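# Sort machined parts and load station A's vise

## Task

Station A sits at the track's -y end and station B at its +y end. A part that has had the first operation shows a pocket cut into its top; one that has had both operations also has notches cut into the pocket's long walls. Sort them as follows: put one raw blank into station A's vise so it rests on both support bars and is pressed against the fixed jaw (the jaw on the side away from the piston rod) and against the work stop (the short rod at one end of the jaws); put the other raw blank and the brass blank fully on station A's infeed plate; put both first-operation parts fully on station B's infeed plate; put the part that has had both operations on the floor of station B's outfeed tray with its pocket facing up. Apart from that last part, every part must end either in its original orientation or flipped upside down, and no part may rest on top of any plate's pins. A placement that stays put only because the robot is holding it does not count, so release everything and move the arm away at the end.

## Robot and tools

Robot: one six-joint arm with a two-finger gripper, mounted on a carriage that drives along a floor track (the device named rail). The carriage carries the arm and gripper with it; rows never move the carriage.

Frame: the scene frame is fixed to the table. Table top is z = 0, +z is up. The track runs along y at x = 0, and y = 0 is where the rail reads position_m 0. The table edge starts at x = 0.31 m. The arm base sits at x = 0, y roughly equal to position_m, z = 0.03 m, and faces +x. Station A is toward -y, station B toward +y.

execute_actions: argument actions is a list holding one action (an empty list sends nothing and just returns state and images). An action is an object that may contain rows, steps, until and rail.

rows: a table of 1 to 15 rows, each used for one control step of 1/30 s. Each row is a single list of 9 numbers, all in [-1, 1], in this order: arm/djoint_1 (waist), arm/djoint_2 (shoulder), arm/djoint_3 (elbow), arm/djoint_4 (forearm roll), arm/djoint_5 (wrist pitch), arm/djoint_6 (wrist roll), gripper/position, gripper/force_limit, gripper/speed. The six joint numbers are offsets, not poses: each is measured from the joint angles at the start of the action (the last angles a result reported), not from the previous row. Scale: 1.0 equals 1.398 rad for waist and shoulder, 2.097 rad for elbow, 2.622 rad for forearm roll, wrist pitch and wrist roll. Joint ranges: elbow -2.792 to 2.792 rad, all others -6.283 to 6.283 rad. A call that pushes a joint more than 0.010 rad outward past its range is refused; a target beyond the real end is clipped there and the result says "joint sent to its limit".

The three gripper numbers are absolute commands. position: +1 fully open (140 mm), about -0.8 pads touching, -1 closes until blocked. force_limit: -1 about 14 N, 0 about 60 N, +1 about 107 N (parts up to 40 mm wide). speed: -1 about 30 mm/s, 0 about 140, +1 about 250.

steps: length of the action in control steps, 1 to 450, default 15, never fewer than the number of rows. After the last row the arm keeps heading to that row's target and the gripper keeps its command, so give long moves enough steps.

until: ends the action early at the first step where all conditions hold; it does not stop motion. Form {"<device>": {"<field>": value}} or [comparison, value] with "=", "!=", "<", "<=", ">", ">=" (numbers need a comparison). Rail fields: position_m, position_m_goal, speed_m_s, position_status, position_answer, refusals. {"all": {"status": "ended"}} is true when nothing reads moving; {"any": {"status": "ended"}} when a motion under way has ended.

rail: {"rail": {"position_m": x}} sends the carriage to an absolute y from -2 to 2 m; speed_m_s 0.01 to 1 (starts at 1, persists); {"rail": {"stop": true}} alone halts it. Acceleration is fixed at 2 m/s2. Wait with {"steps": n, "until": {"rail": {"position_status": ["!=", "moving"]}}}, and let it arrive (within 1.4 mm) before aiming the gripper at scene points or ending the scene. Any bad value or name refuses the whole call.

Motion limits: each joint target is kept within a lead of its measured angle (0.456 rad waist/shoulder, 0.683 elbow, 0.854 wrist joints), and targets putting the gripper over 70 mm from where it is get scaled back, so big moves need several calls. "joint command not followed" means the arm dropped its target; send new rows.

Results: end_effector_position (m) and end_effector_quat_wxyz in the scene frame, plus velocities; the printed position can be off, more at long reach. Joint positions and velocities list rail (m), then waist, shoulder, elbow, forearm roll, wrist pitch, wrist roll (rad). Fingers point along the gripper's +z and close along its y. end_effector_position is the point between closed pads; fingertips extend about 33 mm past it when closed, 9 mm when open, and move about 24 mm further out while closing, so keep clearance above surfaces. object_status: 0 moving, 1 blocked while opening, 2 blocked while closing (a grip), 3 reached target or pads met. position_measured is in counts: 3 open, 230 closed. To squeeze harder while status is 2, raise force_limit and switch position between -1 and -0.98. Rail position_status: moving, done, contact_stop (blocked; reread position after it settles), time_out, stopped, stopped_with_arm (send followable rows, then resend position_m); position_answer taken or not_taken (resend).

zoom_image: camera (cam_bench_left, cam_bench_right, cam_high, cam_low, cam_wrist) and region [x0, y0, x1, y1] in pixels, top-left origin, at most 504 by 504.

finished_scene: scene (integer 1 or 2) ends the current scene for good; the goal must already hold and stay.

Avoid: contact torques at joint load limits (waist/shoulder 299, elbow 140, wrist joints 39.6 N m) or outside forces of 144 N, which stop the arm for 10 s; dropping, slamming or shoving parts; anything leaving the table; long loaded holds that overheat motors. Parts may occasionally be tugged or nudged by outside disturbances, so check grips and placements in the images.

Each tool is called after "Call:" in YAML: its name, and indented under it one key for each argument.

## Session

Call:
execute_actions:
  actions: []

Scene clock: 0.00 s.
end_effector_position=(+1.1395, -0.6146, +0.2046) position_measured=3 object_status=3 end_effector_quat_wxyz=(-0.072, +0.767, -0.634, +0.060) end_effector_velocity=(+0.000, +0.000, +0.000) end_effector_angular_velocity=(+0.000, +0.000, +0.000)
Joint positions: [-0.335 -0.294  1.148  0.253  0.087  1.574  2.666]
Joint velocities: [0. 0. 0. 0. 0. 0. 0.]
rail: position_m=-0.335 position_m_goal=-0.335 speed_m_s=1.00 position_status=done position_answer=taken refusals=0
camera_calibration (this result's frames):
cam_wrist: T_world_to_cam=[[-0.953224, -0.240907, -0.18256, 0.968481], [-0.290389, 0.897511, 0.331886, 0.810754], [0.0838962, 0.369375, -0.925486, 0.514323], [0, 0, 0, 1]] pos_world=[1.11546, -0.684326, 0.383727]

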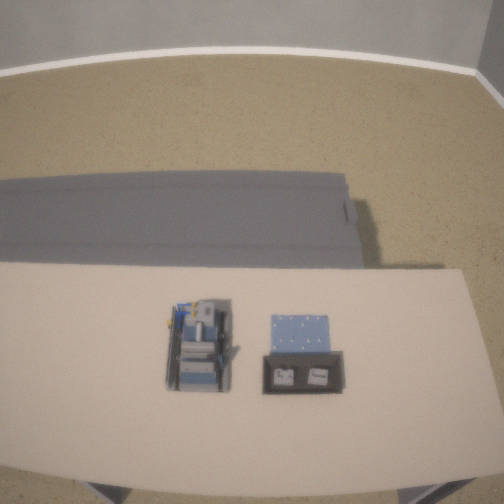

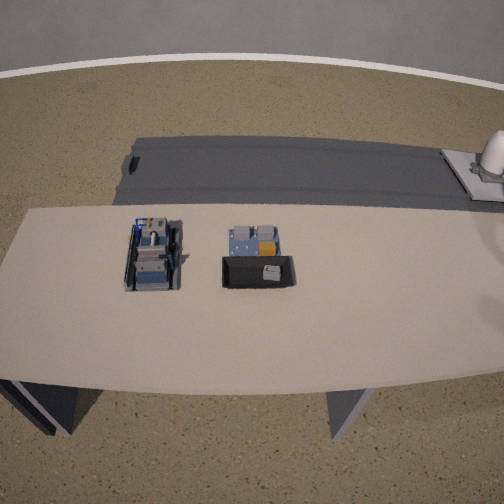

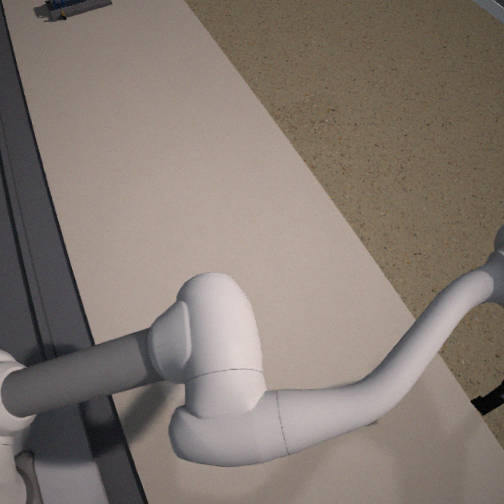

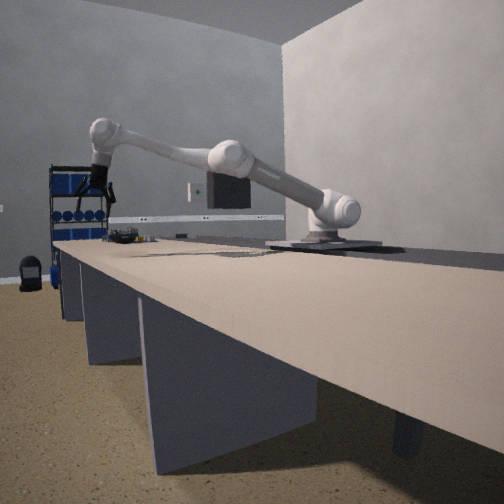

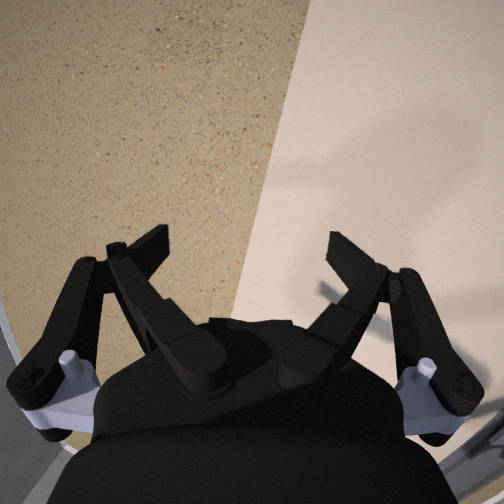

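Call:
zoom_image:
  camera: "cam_bench_right"
  region: [120, 200, 300, 320]

Call:
zoom_image:
  camera: "cam_bench_left"
  region: [160, 285, 350, 410]

Region (120, 200, 300, 320) of cam_bench_right's 504x504 image, scaled by 2.800, with more detail than that image has.

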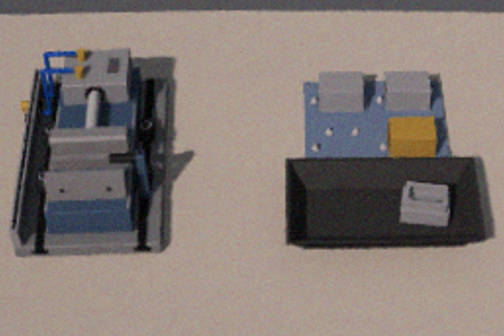

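Region (160, 285, 350, 410) of cam_bench_left's 504x504 image, scaled by 2.653, with more detail than that image has; it fills the top 332 rows of this view, and the rest is white.

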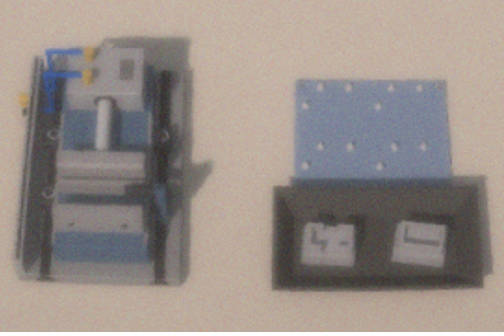

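Call:
execute_actions:
  actions:
    - {"rows":[[0.11,-0.7374,0.8803,-0.0332,-0.2473,0.7269,0.15,0.5,0]],"rail":{"position_m":-1.708},"steps":65}

Scene clock: 9.10 s.
end_effector_position=(+0.5189, -1.7467, +0.1295) position_measured=110 object_status=3 end_effector_quat_wxyz=(+0.000, -0.000, +1.000, -0.000) end_effector_velocity=(-0.000, +0.000, -0.000) end_effector_angular_velocity=(+0.000, +0.000, -0.000)
Joint positions: [-1.708 -0.14   0.117  2.099 -0.     0.925  4.572]
Joint velocities: [ 0. -0.  0.  0. -0. -0.  0.]
rail: position_m=-1.708 position_m_goal=-1.708 speed_m_s=1.00 position_status=done position_answer=taken refusals=0
camera_calibration (this result's frames):
cam_wrist: T_world_to_cam=[[-0.0582021, 0.998297, 0.00400755, 1.76635], [0.935888, 0.0531655, 0.348262, -0.441706], [0.347456, 0.0240202, -0.937388, 0.17661], [0, 0, 0, 1]] pos_world=[0.454828, -1.74411, 0.312303]

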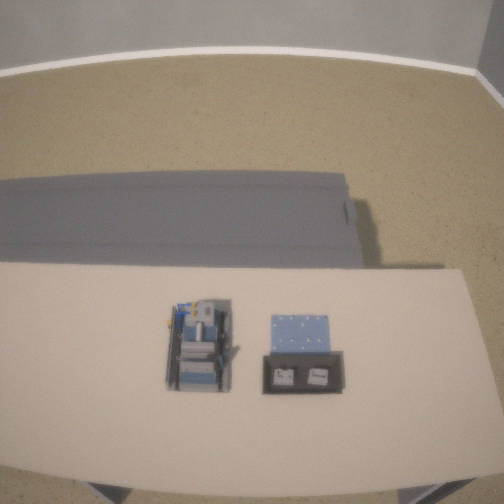

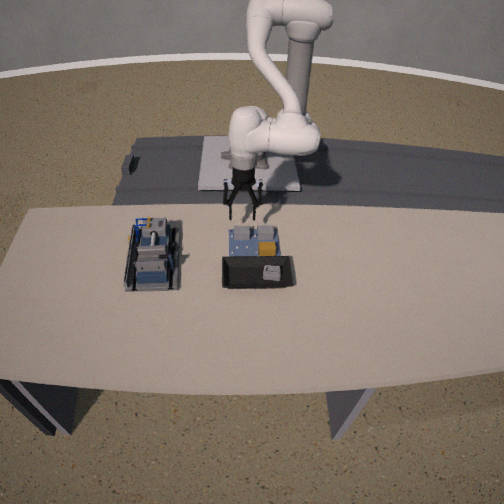

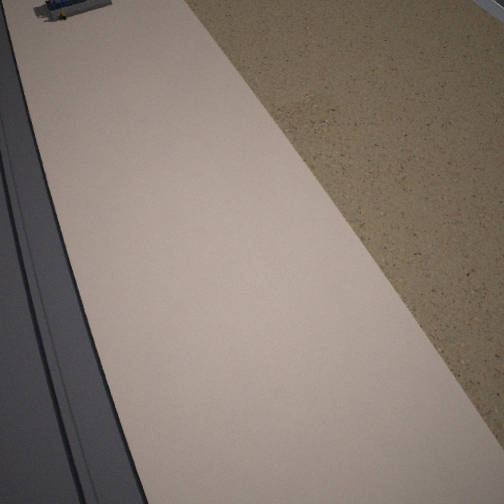

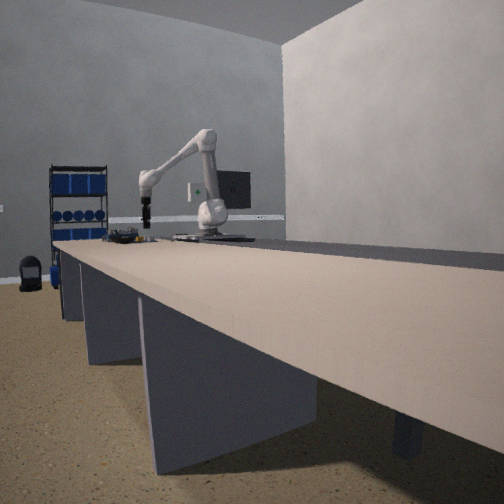

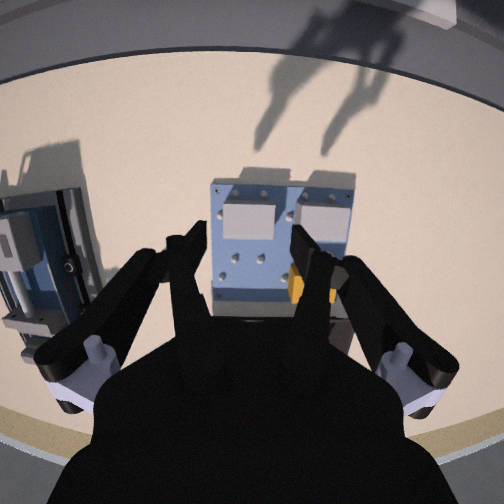

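Call:
execute_actions:
  actions:
    - {"rows":[[0,0.016,0.008,0,-0.0145,-0.007,0.15,0.5,0],[0,0.032,0.0155,0,-0.029,-0.007,0.15,0.5,0],[0,0.049,0.0225,0,-0.044,-0.007,0.15,0.5,0],[0,0.0656,0.0289,0,-0.058,-0.007,0.15,0.5,0]],"steps":14}

Call:
zoom_image:
  camera: "cam_wrist"
  region: [170, 165, 330, 285]

Scene clock: 12.73 s.
end_effector_position=(+0.5188, -1.7467, +0.0564) position_measured=110 object_status=3 end_effector_quat_wxyz=(+0.000, -0.009, +1.000, -0.000) end_effector_velocity=(+0.000, -0.000, +0.000) end_effector_angular_velocity=(-0.000, -0.001, +0.000)
Joint positions: [-1.708 -0.14   0.209  2.159 -0.     0.773  4.553]
Joint velocities: [ 0.    -0.    -0.     0.    -0.    -0.001 -0.   ]
rail: position_m=-1.708 position_m_goal=-1.708 speed_m_s=1.00 position_status=done position_answer=taken refusals=0
camera_calibration (this result's frames):
cam_wrist: T_world_to_cam=[[-0.0764833, 0.997063, 0.00406361, 1.77392], [0.934831, 0.0702911, 0.348066, -0.385691], [0.346758, 0.03042, -0.937461, 0.119712], [0, 0, 0, 1]] pos_world=[0.45472, -1.74524, 0.239263]

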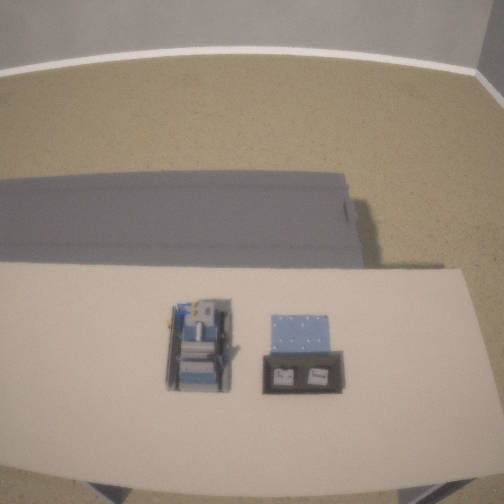

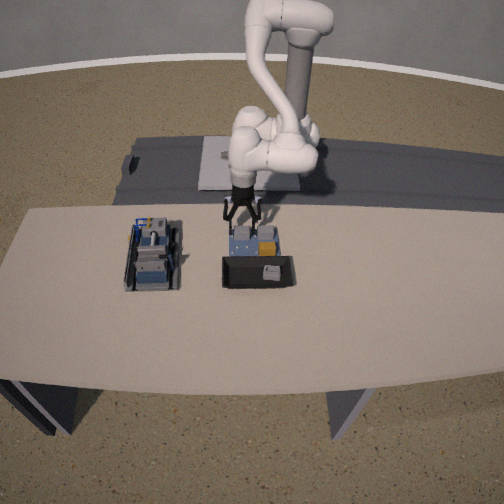

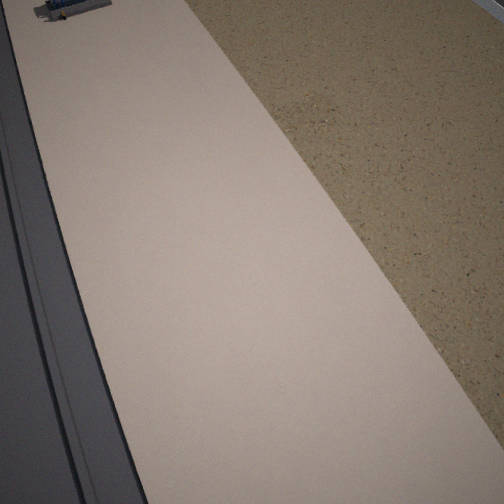

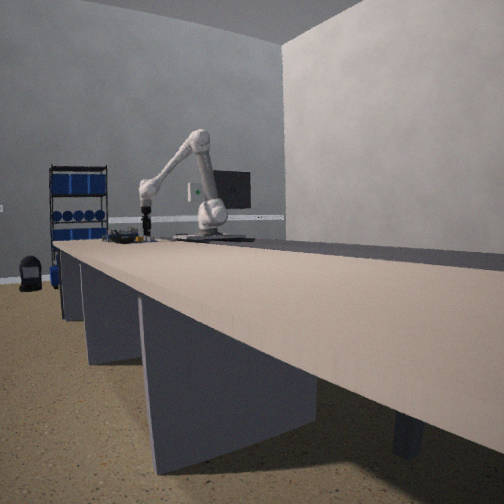

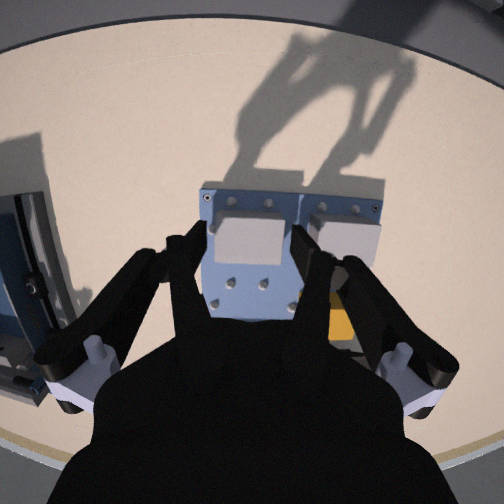

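Region (170, 165, 330, 285) of cam_wrist's 504x504 image, scaled by 3.150, with more detail than that image has; it fills the top 378 rows of this view, and the rest is white.

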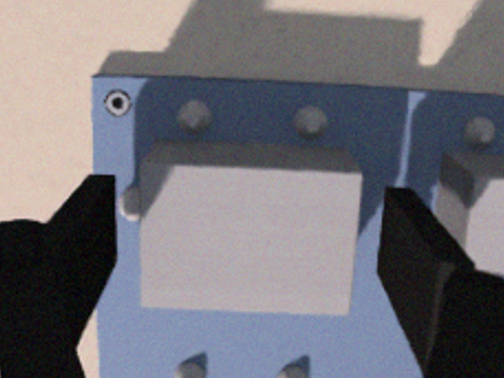

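Call:
execute_actions:
  actions:
    - {"rows":[[0,0,0,0,0,0,-1,0.5,-0.5]],"steps":12}

Call:
execute_actions:
  actions:
    - {"rows":[[0,-0.006,-0.0027,0,0.0054,0,-1,0.5,-0.5],[0,-0.014,-0.0063,0,0.0125,0,-1,0.5,-0.5],[0,-0.022,-0.01,0,0.02,0,-1,0.5,-0.5],[0,-0.03,-0.0135,0,0.027,0,-1,0.5,-0.5],[0,-0.03,-0.03,0,0.04,0,-1,0.5,-0.5],[0,-0.02,-0.05,0,0.05,0,-1,0.5,-0.5],[0,-0.007,-0.07,0,0.059,0.001,-1,0.5,-0.5],[0,0.006,-0.0895,0,0.068,0.002,-1,0.5,-0.5],[0,0.018,-0.109,0,0.077,0.003,-1,0.5,-0.5],[0,0.031,-0.129,0,0.086,0.004,-1,0.5,-0.5],[0,0.044,-0.1485,0,0.095,0.005,-1,0.5,-0.5],[0,0.056,-0.168,0,0.104,0.006,-1,0.5,-0.5],[0,0.069,-0.188,0,0.113,0.007,-1,0.5,-0.5],[0,0.082,-0.2076,0,0.122,0.007,-1,0.5,-0.5],[0,0.0946,-0.2273,0,0.1314,0.007,-1,0.5,-0.5]],"steps":15}

Call:
execute_actions:
  actions:
    - {"rail":{"position_m":-2.0},"steps":60,"until":{"rail":{"position_status":["!=","moving"]}}}

Scene clock: 21.40 s.
end_effector_position=(+0.5188, -1.7466, +0.0565) position_measured=145 object_status=0 end_effector_quat_wxyz=(+0.000, -0.009, +1.000, -0.000) end_effector_velocity=(+0.000, -0.000, +0.000) end_effector_angular_velocity=(-0.000, -0.000, -0.000)
Joint positions: [-1.708 -0.14   0.209  2.159 -0.     0.773  4.553]
Joint velocities: [ 0. -0. -0. -0.  0. -0.  0.]
rail: position_m=-1.708 position_m_goal=-1.708 speed_m_s=1.00 position_status=done position_answer=taken refusals=0
camera_calibration (this result's frames):
cam_wrist: T_world_to_cam=[[-0.0765375, 0.997059, 0.00402496, 1.77391], [0.934753, 0.0703488, 0.348264, -0.385605], [0.346957, 0.0304176, -0.937388, 0.119676], [0, 0, 0, 1]] pos_world=[0.454694, -1.74521, 0.239335]

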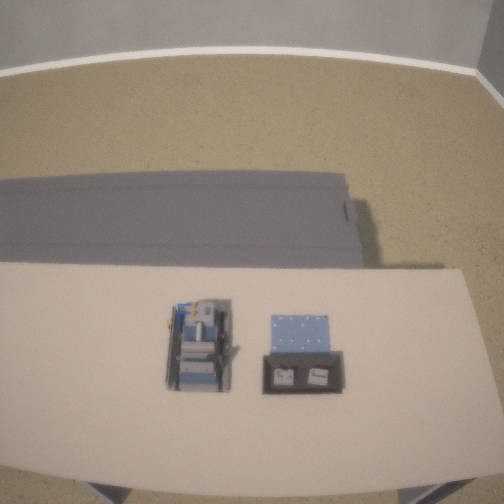

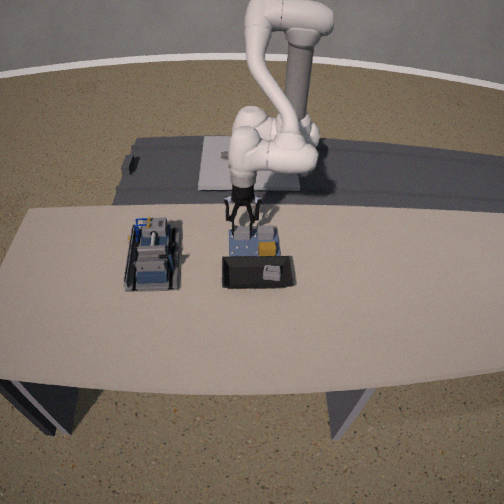

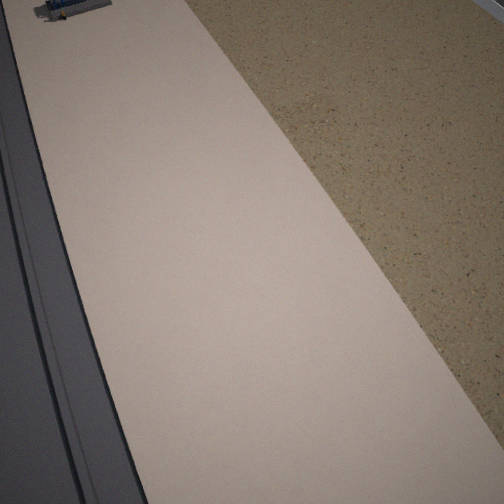

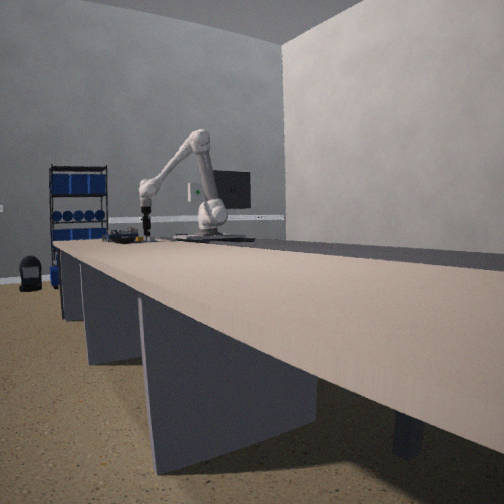

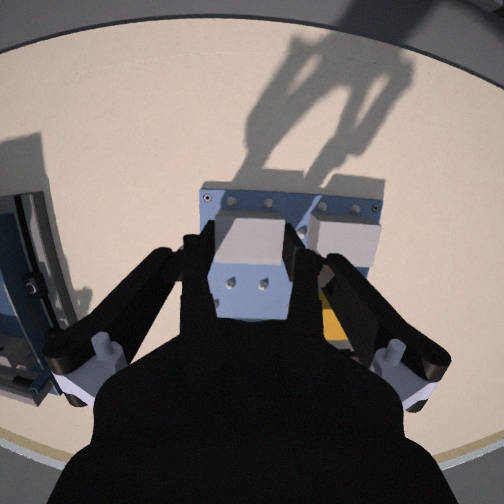

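Scene clock: 21.90 s.
end_effector_position=(+0.6601, -1.7666, +0.1659) position_measured=145 object_status=2 end_effector_quat_wxyz=(+0.001, -0.002, +1.000, -0.000) end_effector_velocity=(+0.478, -0.068, +0.229) end_effector_angular_velocity=(+0.001, +0.009, -0.053)
Joint positions: [-1.708 -0.14   0.288  1.804 -0.     1.047  4.568]
Joint velocities: [ 0.     0.     0.51  -1.168  0.     0.668  0.053]
rail: position_m=-1.708 position_m_goal=-1.708 speed_m_s=1.00 position_status=done position_answer=taken refusals=0
camera_calibration (this result's frames):
cam_wrist: T_world_to_cam=[[-0.0613091, 0.998112, 0.00363932, 1.79604], [0.935112, 0.0561636, 0.349874, -0.579883], [0.349009, 0.0248537, -0.93679, 0.162497], [0, 0, 0, 1]] pos_world=[0.595655, -1.76412, 0.348575]

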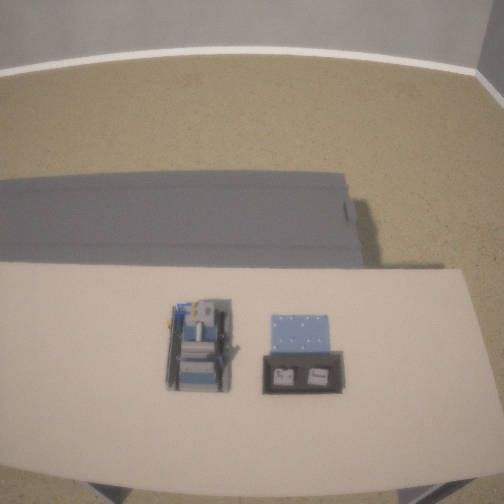

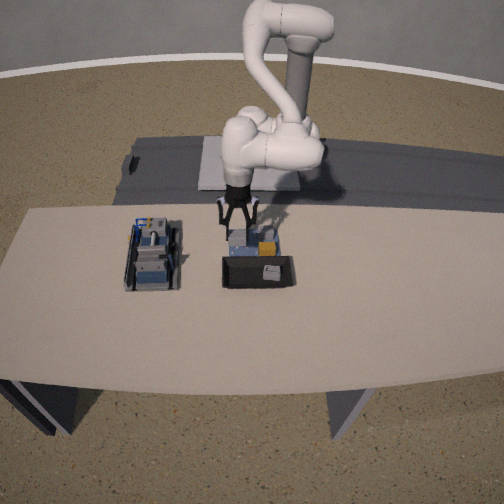

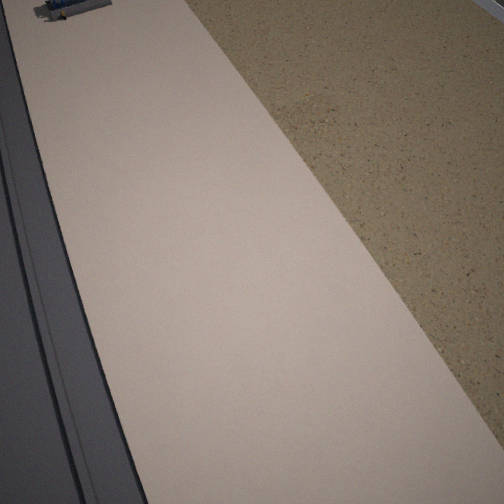

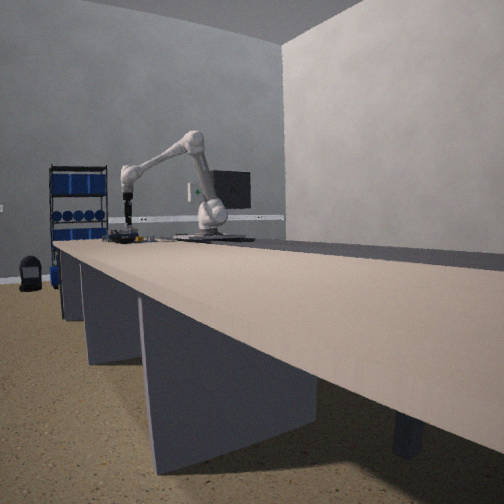

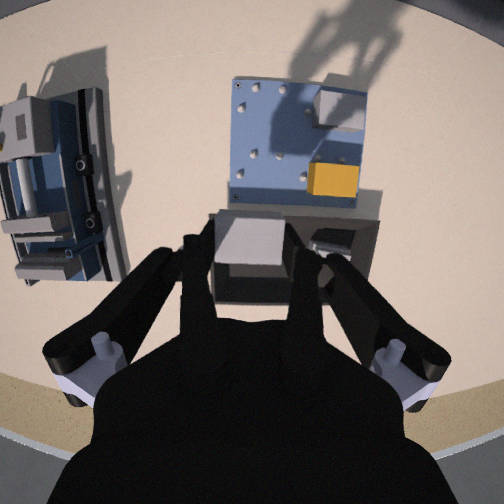

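Scene clock: 22.67 s.
end_effector_position=(+0.7079, -2.0655, +0.1896) position_measured=145 object_status=2 end_effector_quat_wxyz=(+0.000, -0.000, +1.000, -0.000) end_effector_velocity=(-0.000, +0.006, -0.000) end_effector_angular_velocity=(+0.001, +0.002, +0.007)
Joint positions: [-2.    -0.141  0.341  1.683 -0.     1.118  4.572]
Joint velocities: [0.    0.007 0.    0.    0.001 0.002 0.   ]
rail: position_m=-2.000 position_m_goal=-2.000 speed_m_s=1.00 position_status=done position_answer=taken refusals=0
camera_calibration (this result's frames):
cam_wrist: T_world_to_cam=[[-0.0580317, 0.998307, 0.00391341, 2.09524], [0.935915, 0.0530398, 0.348209, -0.622853], [0.347412, 0.0238698, -0.937409, 0.174704], [0, 0, 0, 1]] pos_world=[0.643833, -2.06283, 0.372453]

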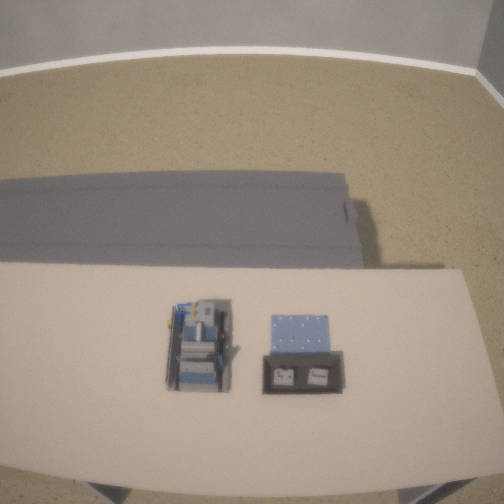

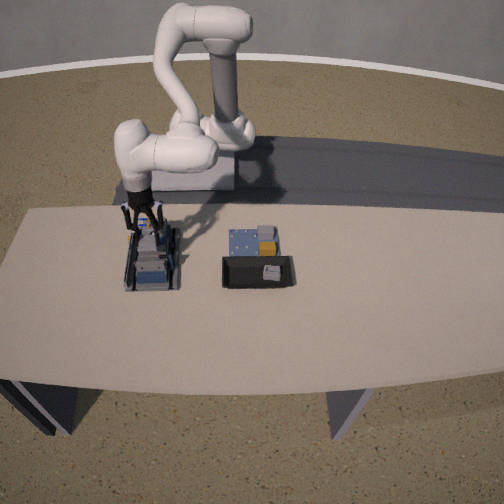

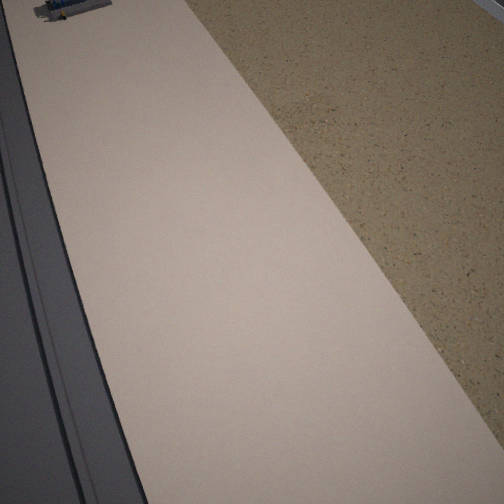

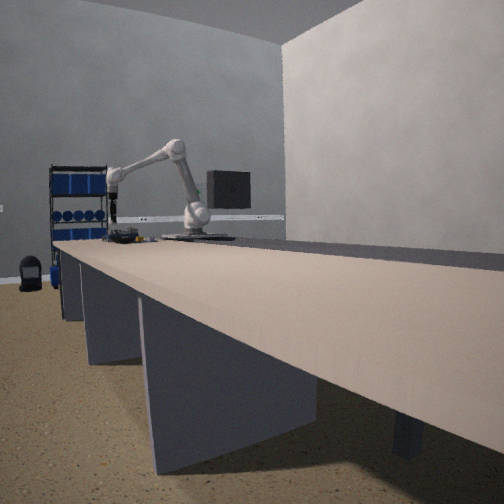

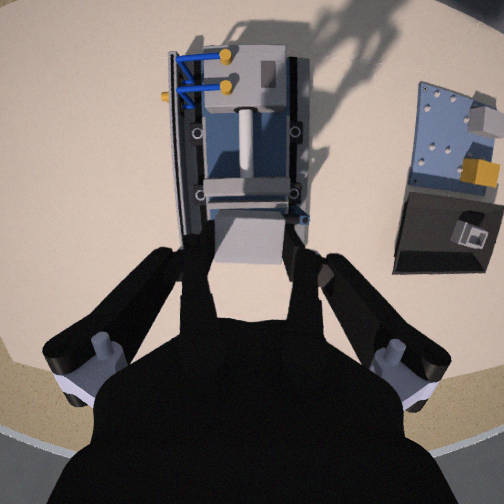

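Call:
execute_actions:
  actions:
    - {"rows":[[-0.006,0.0035,0.006,0,-0.007,-0.012,-1,0.5,-0.5],[-0.0125,0.007,0.0127,0,-0.014,-0.0259,-1,0.5,-0.5],[-0.0125,0.0105,0.019,0,-0.021,-0.0259,-1,0.5,-0.5],[-0.0125,0.0139,0.0254,0,-0.0277,-0.0259,-1,0.5,-0.5]],"steps":14}

Call:
zoom_image:
  camera: "cam_wrist"
  region: [170, 165, 330, 285]

Scene clock: 48.10 s.
end_effector_position=(+0.6990, -2.0766, +0.1497) position_measured=145 object_status=2 end_effector_quat_wxyz=(+0.000, -0.025, +1.000, -0.000) end_effector_velocity=(+0.000, -0.000, +0.000) end_effector_angular_velocity=(-0.000, -0.000, -0.000)
Joint positions: [-2.    -0.158  0.361  1.736 -0.     1.045  4.504]
Joint velocities: [ 0. -0. -0. -0. -0. -0. -0.]
rail: position_m=-2.000 position_m_goal=-2.000 speed_m_s=1.00 position_status=done position_answer=taken refusals=0
camera_calibration (this result's frames):
cam_wrist: T_world_to_cam=[[-0.108373, 0.994103, 0.00383159, 2.13248], [0.93205, 0.100266, 0.34818, -0.499261], [0.345743, 0.0413046, -0.93742, 0.177971], [0, 0, 0, 1]] pos_world=[0.634907, -2.0772, 0.332495]

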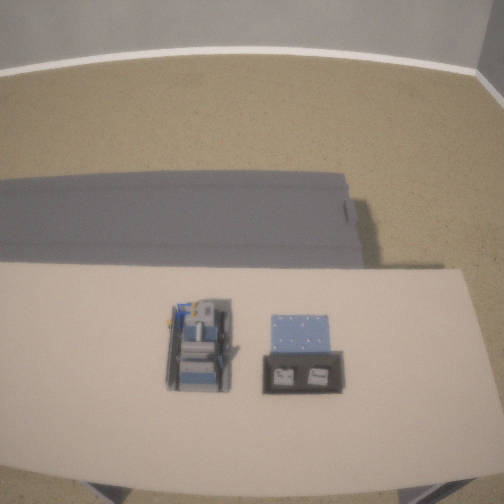

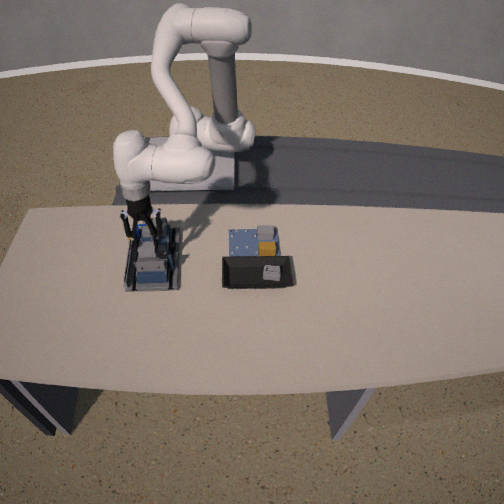

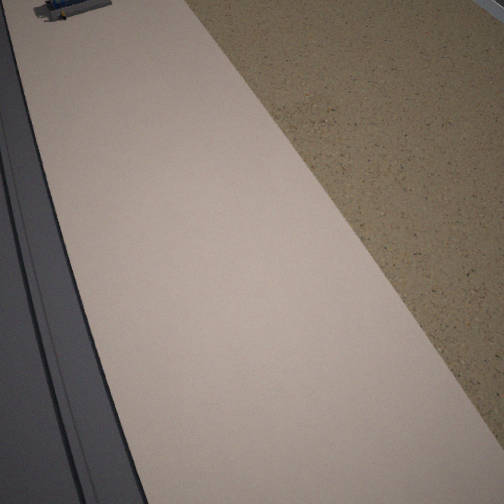

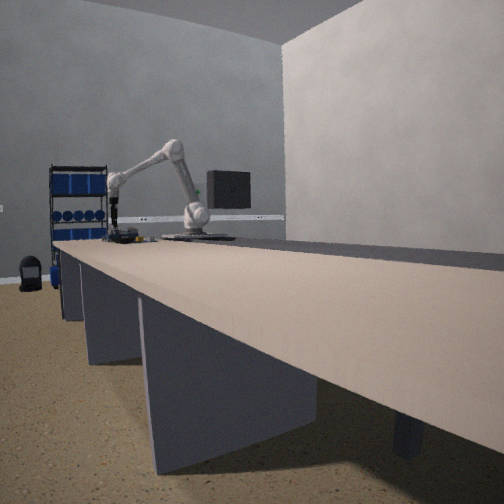

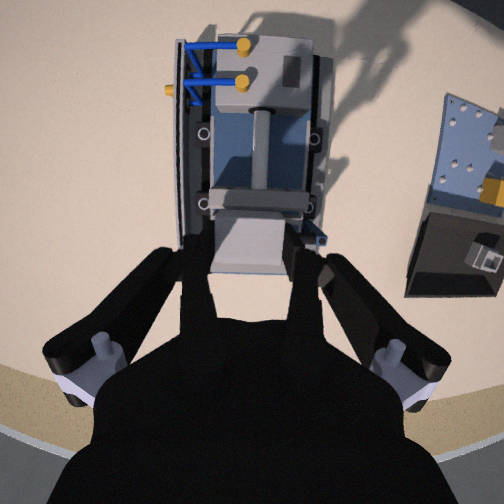

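Region (170, 165, 330, 285) of cam_wrist's 504x504 image, scaled by 3.150, with more detail than that image has; it fills the top 378 rows of this view, and the rest is white.

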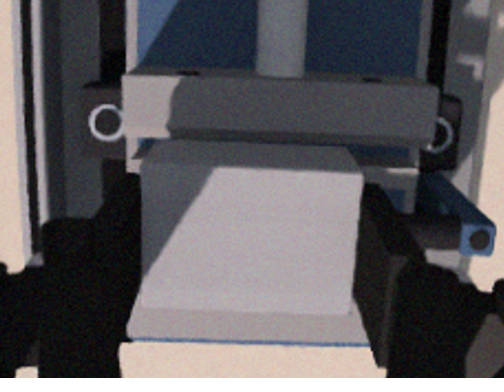

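Call:
execute_actions:
  actions:
    - {"rows":[[0.0047,0.004,-0.0039,0,0.001,0.0025,-1,0.5,-0.5],[0.0047,0.004,-0.0039,0,0.001,0.0025,-1,0.5,-0.5],[0.0047,0.004,-0.0039,0,0.001,0.0025,-1,0.5,-0.5],[0.0047,0.0058,-0.0027,0,-0.0009,0.0025,-1,0.5,-0.5],[0.0047,0.0076,-0.0015,0,-0.0028,0.0025,-1,0.5,-0.5],[0.0047,0.0094,-0.0003,0,-0.0047,0.0025,-1,0.5,-0.5],[0.0047,0.0112,0.0009,0,-0.0066,0.0025,-1,0.5,-0.5],[0.0047,0.013,0.0021,0,-0.0085,0.0025,-1,0.5,-0.5],[0.0047,0.0147,0.0033,0,-0.0104,0.0025,-1,0.5,-0.5],[0.0047,0.0157,0.0039,0,-0.0115,0.0025,-1,0.5,-0.5],[0.0047,0.0164,0.0044,0,-0.0123,0.0025,-1,0.5,-0.5],[0.0047,0.0164,0.0044,0,-0.0123,0.0025,-1,0.5,-0.5],[0.0047,0.0164,0.0044,0,-0.0123,0.0025,-1,0.5,-0.5],[0.0047,0.0164,0.0044,0,-0.0123,0.0025,-1,0.5,-0.5],[0.0047,0.0164,0.0044,0,-0.0123,0.0025,0.0,-0.7,-0.3]],"steps":21}

Call:
execute_actions:
  actions:
    - {"rows":[[0,0,0,0,0,0,-1,-0.7,-0.3],[0,0,0,0,0,0,-1,-0.7,-0.3],[0,0,0,0,0,0,-1,-0.7,-0.3],[0,0,0,0,0,0,-1,-0.7,-0.3],[0,0,0,0,0,0,-1,-0.7,-0.3],[0,0,0,0,0,0,-1,-0.7,-0.3],[0,0.001,-0.001,0,0.00025,0,-1,-0.7,-0.3],[0,0.002,-0.002,0,0.0005,0,-1,-0.7,-0.3],[0,0.003,-0.003,0,0.00075,0,-1,-0.7,-0.3],[0,0.004,-0.0039,0,0.001,0,-1,-0.7,-0.3],[0,0.005,-0.0049,0,0.00125,0,-1,-0.7,-0.3],[0,0.006,-0.0059,0,0.0015,0,-1,-0.7,-0.3],[0,0.007,-0.0069,0,0.00175,0,-1,-0.7,-0.3],[0,0.008,-0.0079,0,0.002,0,-1,-0.7,-0.3]],"steps":20}

Call:
zoom_image:
  camera: "cam_wrist"
  region: [170, 165, 330, 285]

Call:
execute_actions:
  actions:
    - {"rows":[[0,0,0,0,0,0,0.3,-0.7,0],[0,0,0,0,0,0,0.3,-0.7,0],[0,0,0,0,0,0,0.3,-0.7,0],[0,0,0,0,0,0,0.3,-0.7,0],[0,0,0,0,0,0,0.3,-0.7,0],[0.008,-0.003,0.003,0,-0.00075,0.0043,0.3,-0.7,0],[0.008,-0.003,0.003,0,-0.00075,0.0043,0.3,-0.7,0],[0.008,-0.003,0.003,0,-0.00075,0.0043,0.3,-0.7,0],[0.008,-0.003,0.003,0,-0.00075,0.0043,0.3,-0.7,0],[0.008,-0.003,0.003,0,-0.00075,0.0043,0.3,-0.7,0],[0.008,-0.003,0.003,0,-0.00075,0.0043,-1,-0.8,-0.7]],"steps":30}

Call:
zoom_image:
  camera: "cam_wrist"
  region: [170, 165, 330, 285]

Scene clock: 62.07 s.
end_effector_position=(+0.7035, -2.0726, +0.1291) position_measured=129 object_status=0 end_effector_quat_wxyz=(+0.000, -0.025, +1.000, -0.000) end_effector_velocity=(-0.000, +0.000, -0.000) end_effector_angular_velocity=(+0.000, +0.000, +0.000)
Joint positions: [-2.    -0.151  0.383  1.745 -0.     1.013  4.51 ]
Joint velocities: [ 0.  0.  0.  0. -0. -0. -0.]
rail: position_m=-2.000 position_m_goal=-2.000 speed_m_s=1.00 position_status=done position_answer=taken refusals=0
camera_calibration (this result's frames):
cam_wrist: T_world_to_cam=[[-0.108395, 0.994101, 0.00380781, 2.12905], [0.932002, 0.10029, 0.348301, -0.496599], [0.345864, 0.0413029, -0.937375, 0.156914], [0, 0, 0, 1]] pos_world=[0.639339, -2.07317, 0.311946]

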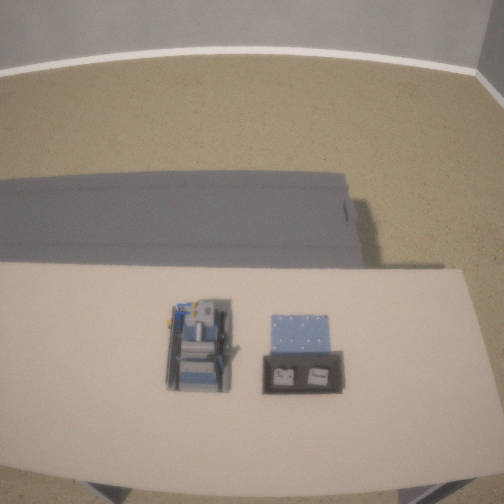

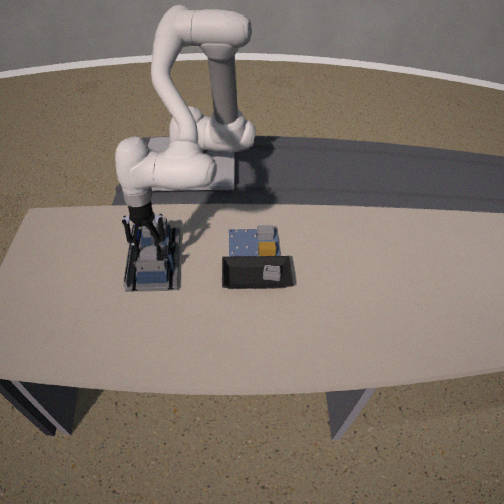

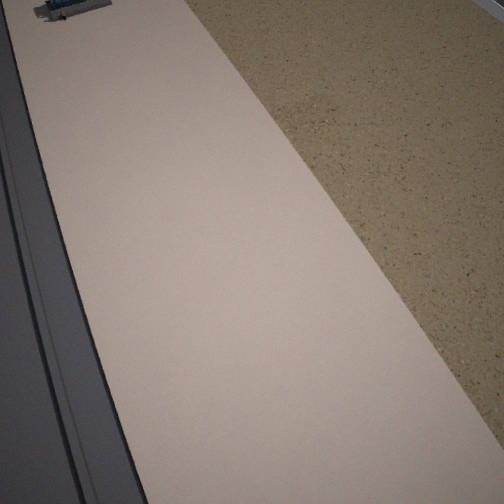

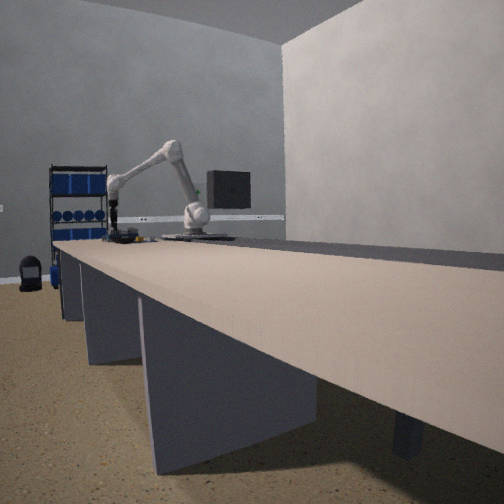

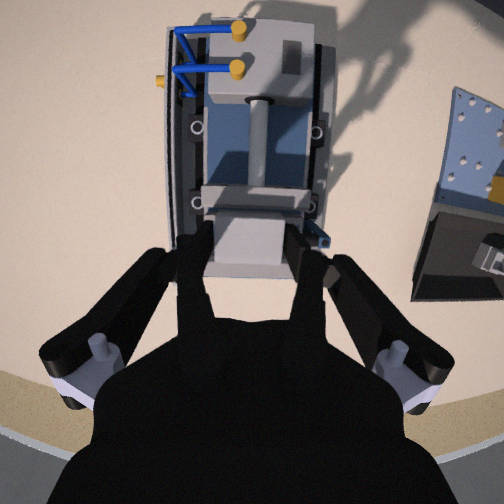

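Scene clock: 62.73 s.
end_effector_position=(+0.7113, -2.0737, +0.1291) position_measured=141 object_status=2 end_effector_quat_wxyz=(+0.000, -0.025, +1.000, -0.000) end_effector_velocity=(+0.000, -0.000, +0.000) end_effector_angular_velocity=(-0.000, -0.000, +0.000)
Joint positions: [-2.    -0.151  0.395  1.728 -0.     1.018  4.51 ]
Joint velocities: [ 0.     0.     0.    -0.001 -0.     0.    -0.   ]
rail: position_m=-2.000 position_m_goal=-2.000 speed_m_s=1.00 position_status=done position_answer=taken refusals=0
camera_calibration (this result's frames):
cam_wrist: T_world_to_cam=[[-0.108483, 0.994091, 0.00382551, 2.13108], [0.932043, 0.100372, 0.348168, -0.503614], [0.345727, 0.0413358, -0.937424, 0.154333], [0, 0, 0, 1]] pos_world=[0.647218, -2.07432, 0.311866]

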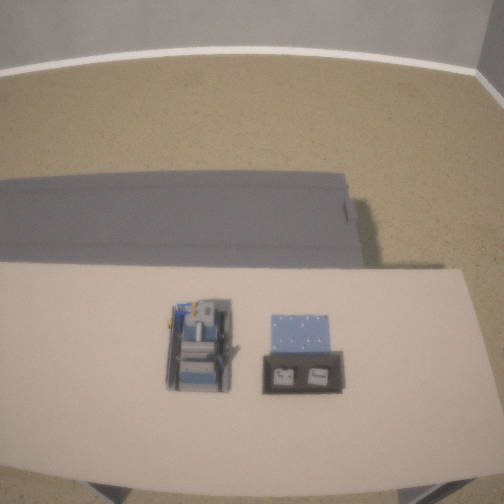

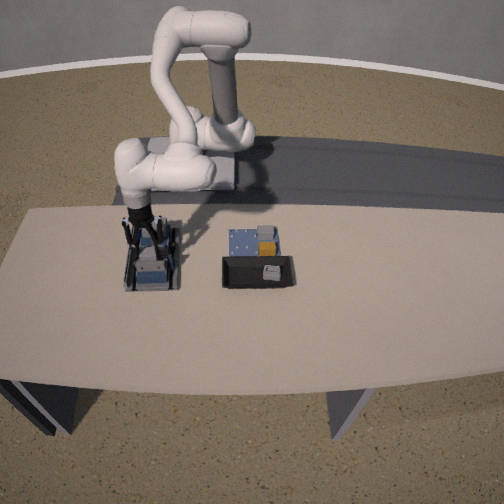

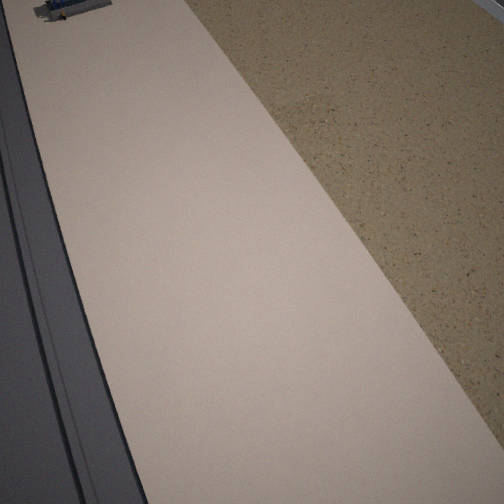

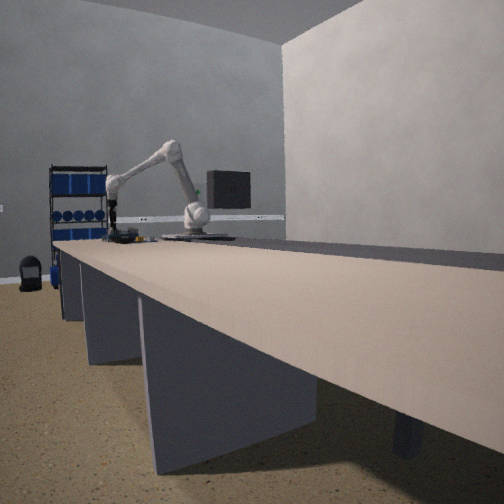

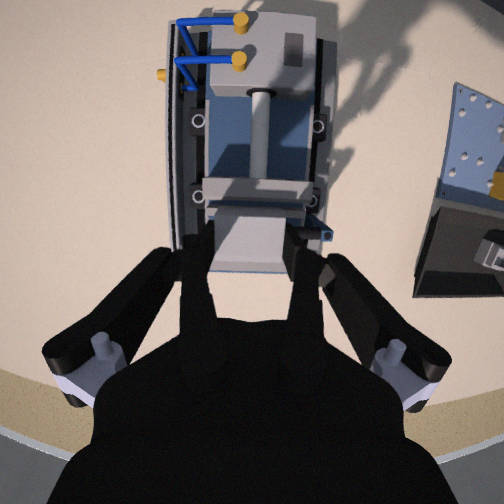

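Region (170, 165, 330, 285) of cam_wrist's 504x504 image, scaled by 3.150, with more detail than that image has; it fills the top 378 rows of this view, and the rest is white.

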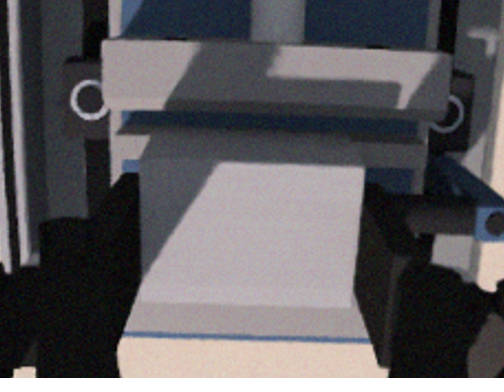

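Scene clock: 63.73 s.
end_effector_position=(+0.7092, -2.0655, +0.1292) position_measured=140 object_status=0 end_effector_quat_wxyz=(+0.000, -0.025, +1.000, -0.000) end_effector_velocity=(+0.000, +0.001, -0.000) end_effector_angular_velocity=(+0.002, -0.000, -0.002)
Joint positions: [-2.    -0.14   0.39   1.735 -0.001  1.016  4.522]
Joint velocities: [ 0.    -0.    -0.    -0.     0.003  0.     0.   ]
rail: position_m=-2.000 position_m_goal=-2.000 speed_m_s=1.00 position_status=done position_answer=taken refusals=0
camera_calibration (this result's frames):
cam_wrist: T_world_to_cam=[[-0.108481, 0.994092, 0.00356839, 2.12268], [0.931931, 0.100447, 0.348446, -0.502279], [0.346029, 0.0411253, -0.937322, 0.15418], [0, 0, 0, 1]] pos_world=[0.64501, -2.06603, 0.311959]

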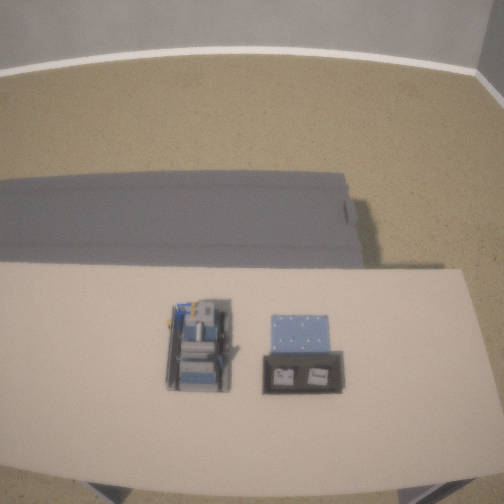

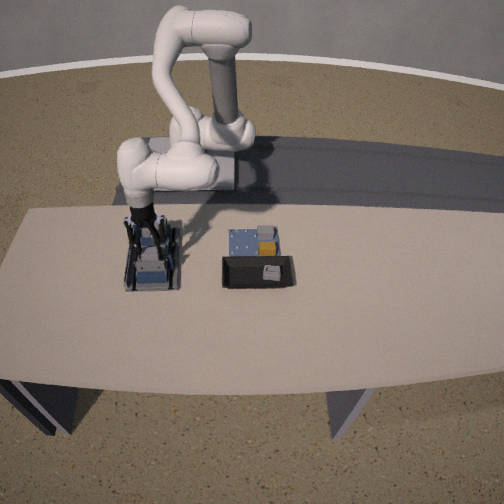

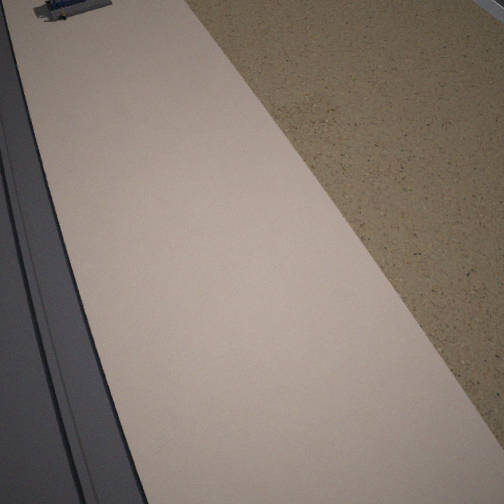

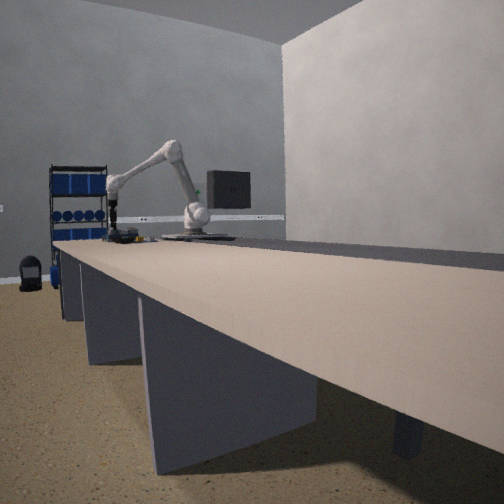

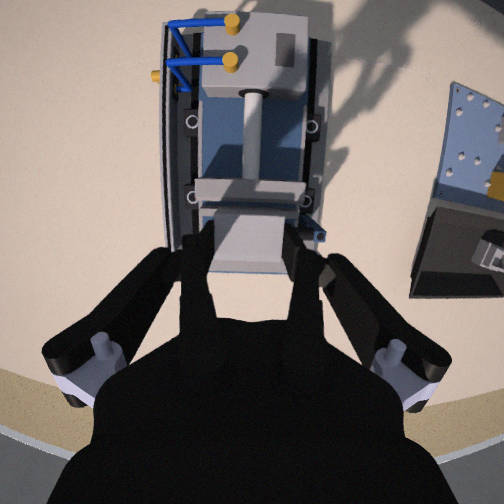

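Region (170, 165, 330, 285) of cam_wrist's 504x504 image, scaled by 3.150, with more detail than that image has; it fills the top 378 rows of this view, and the rest is white.

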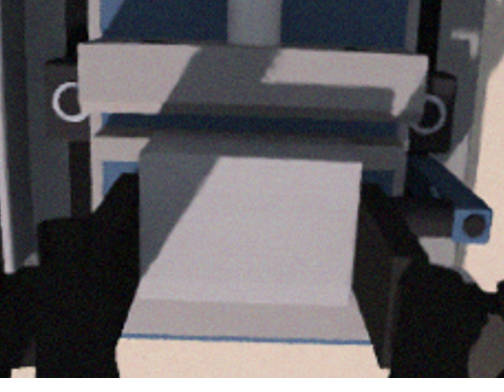

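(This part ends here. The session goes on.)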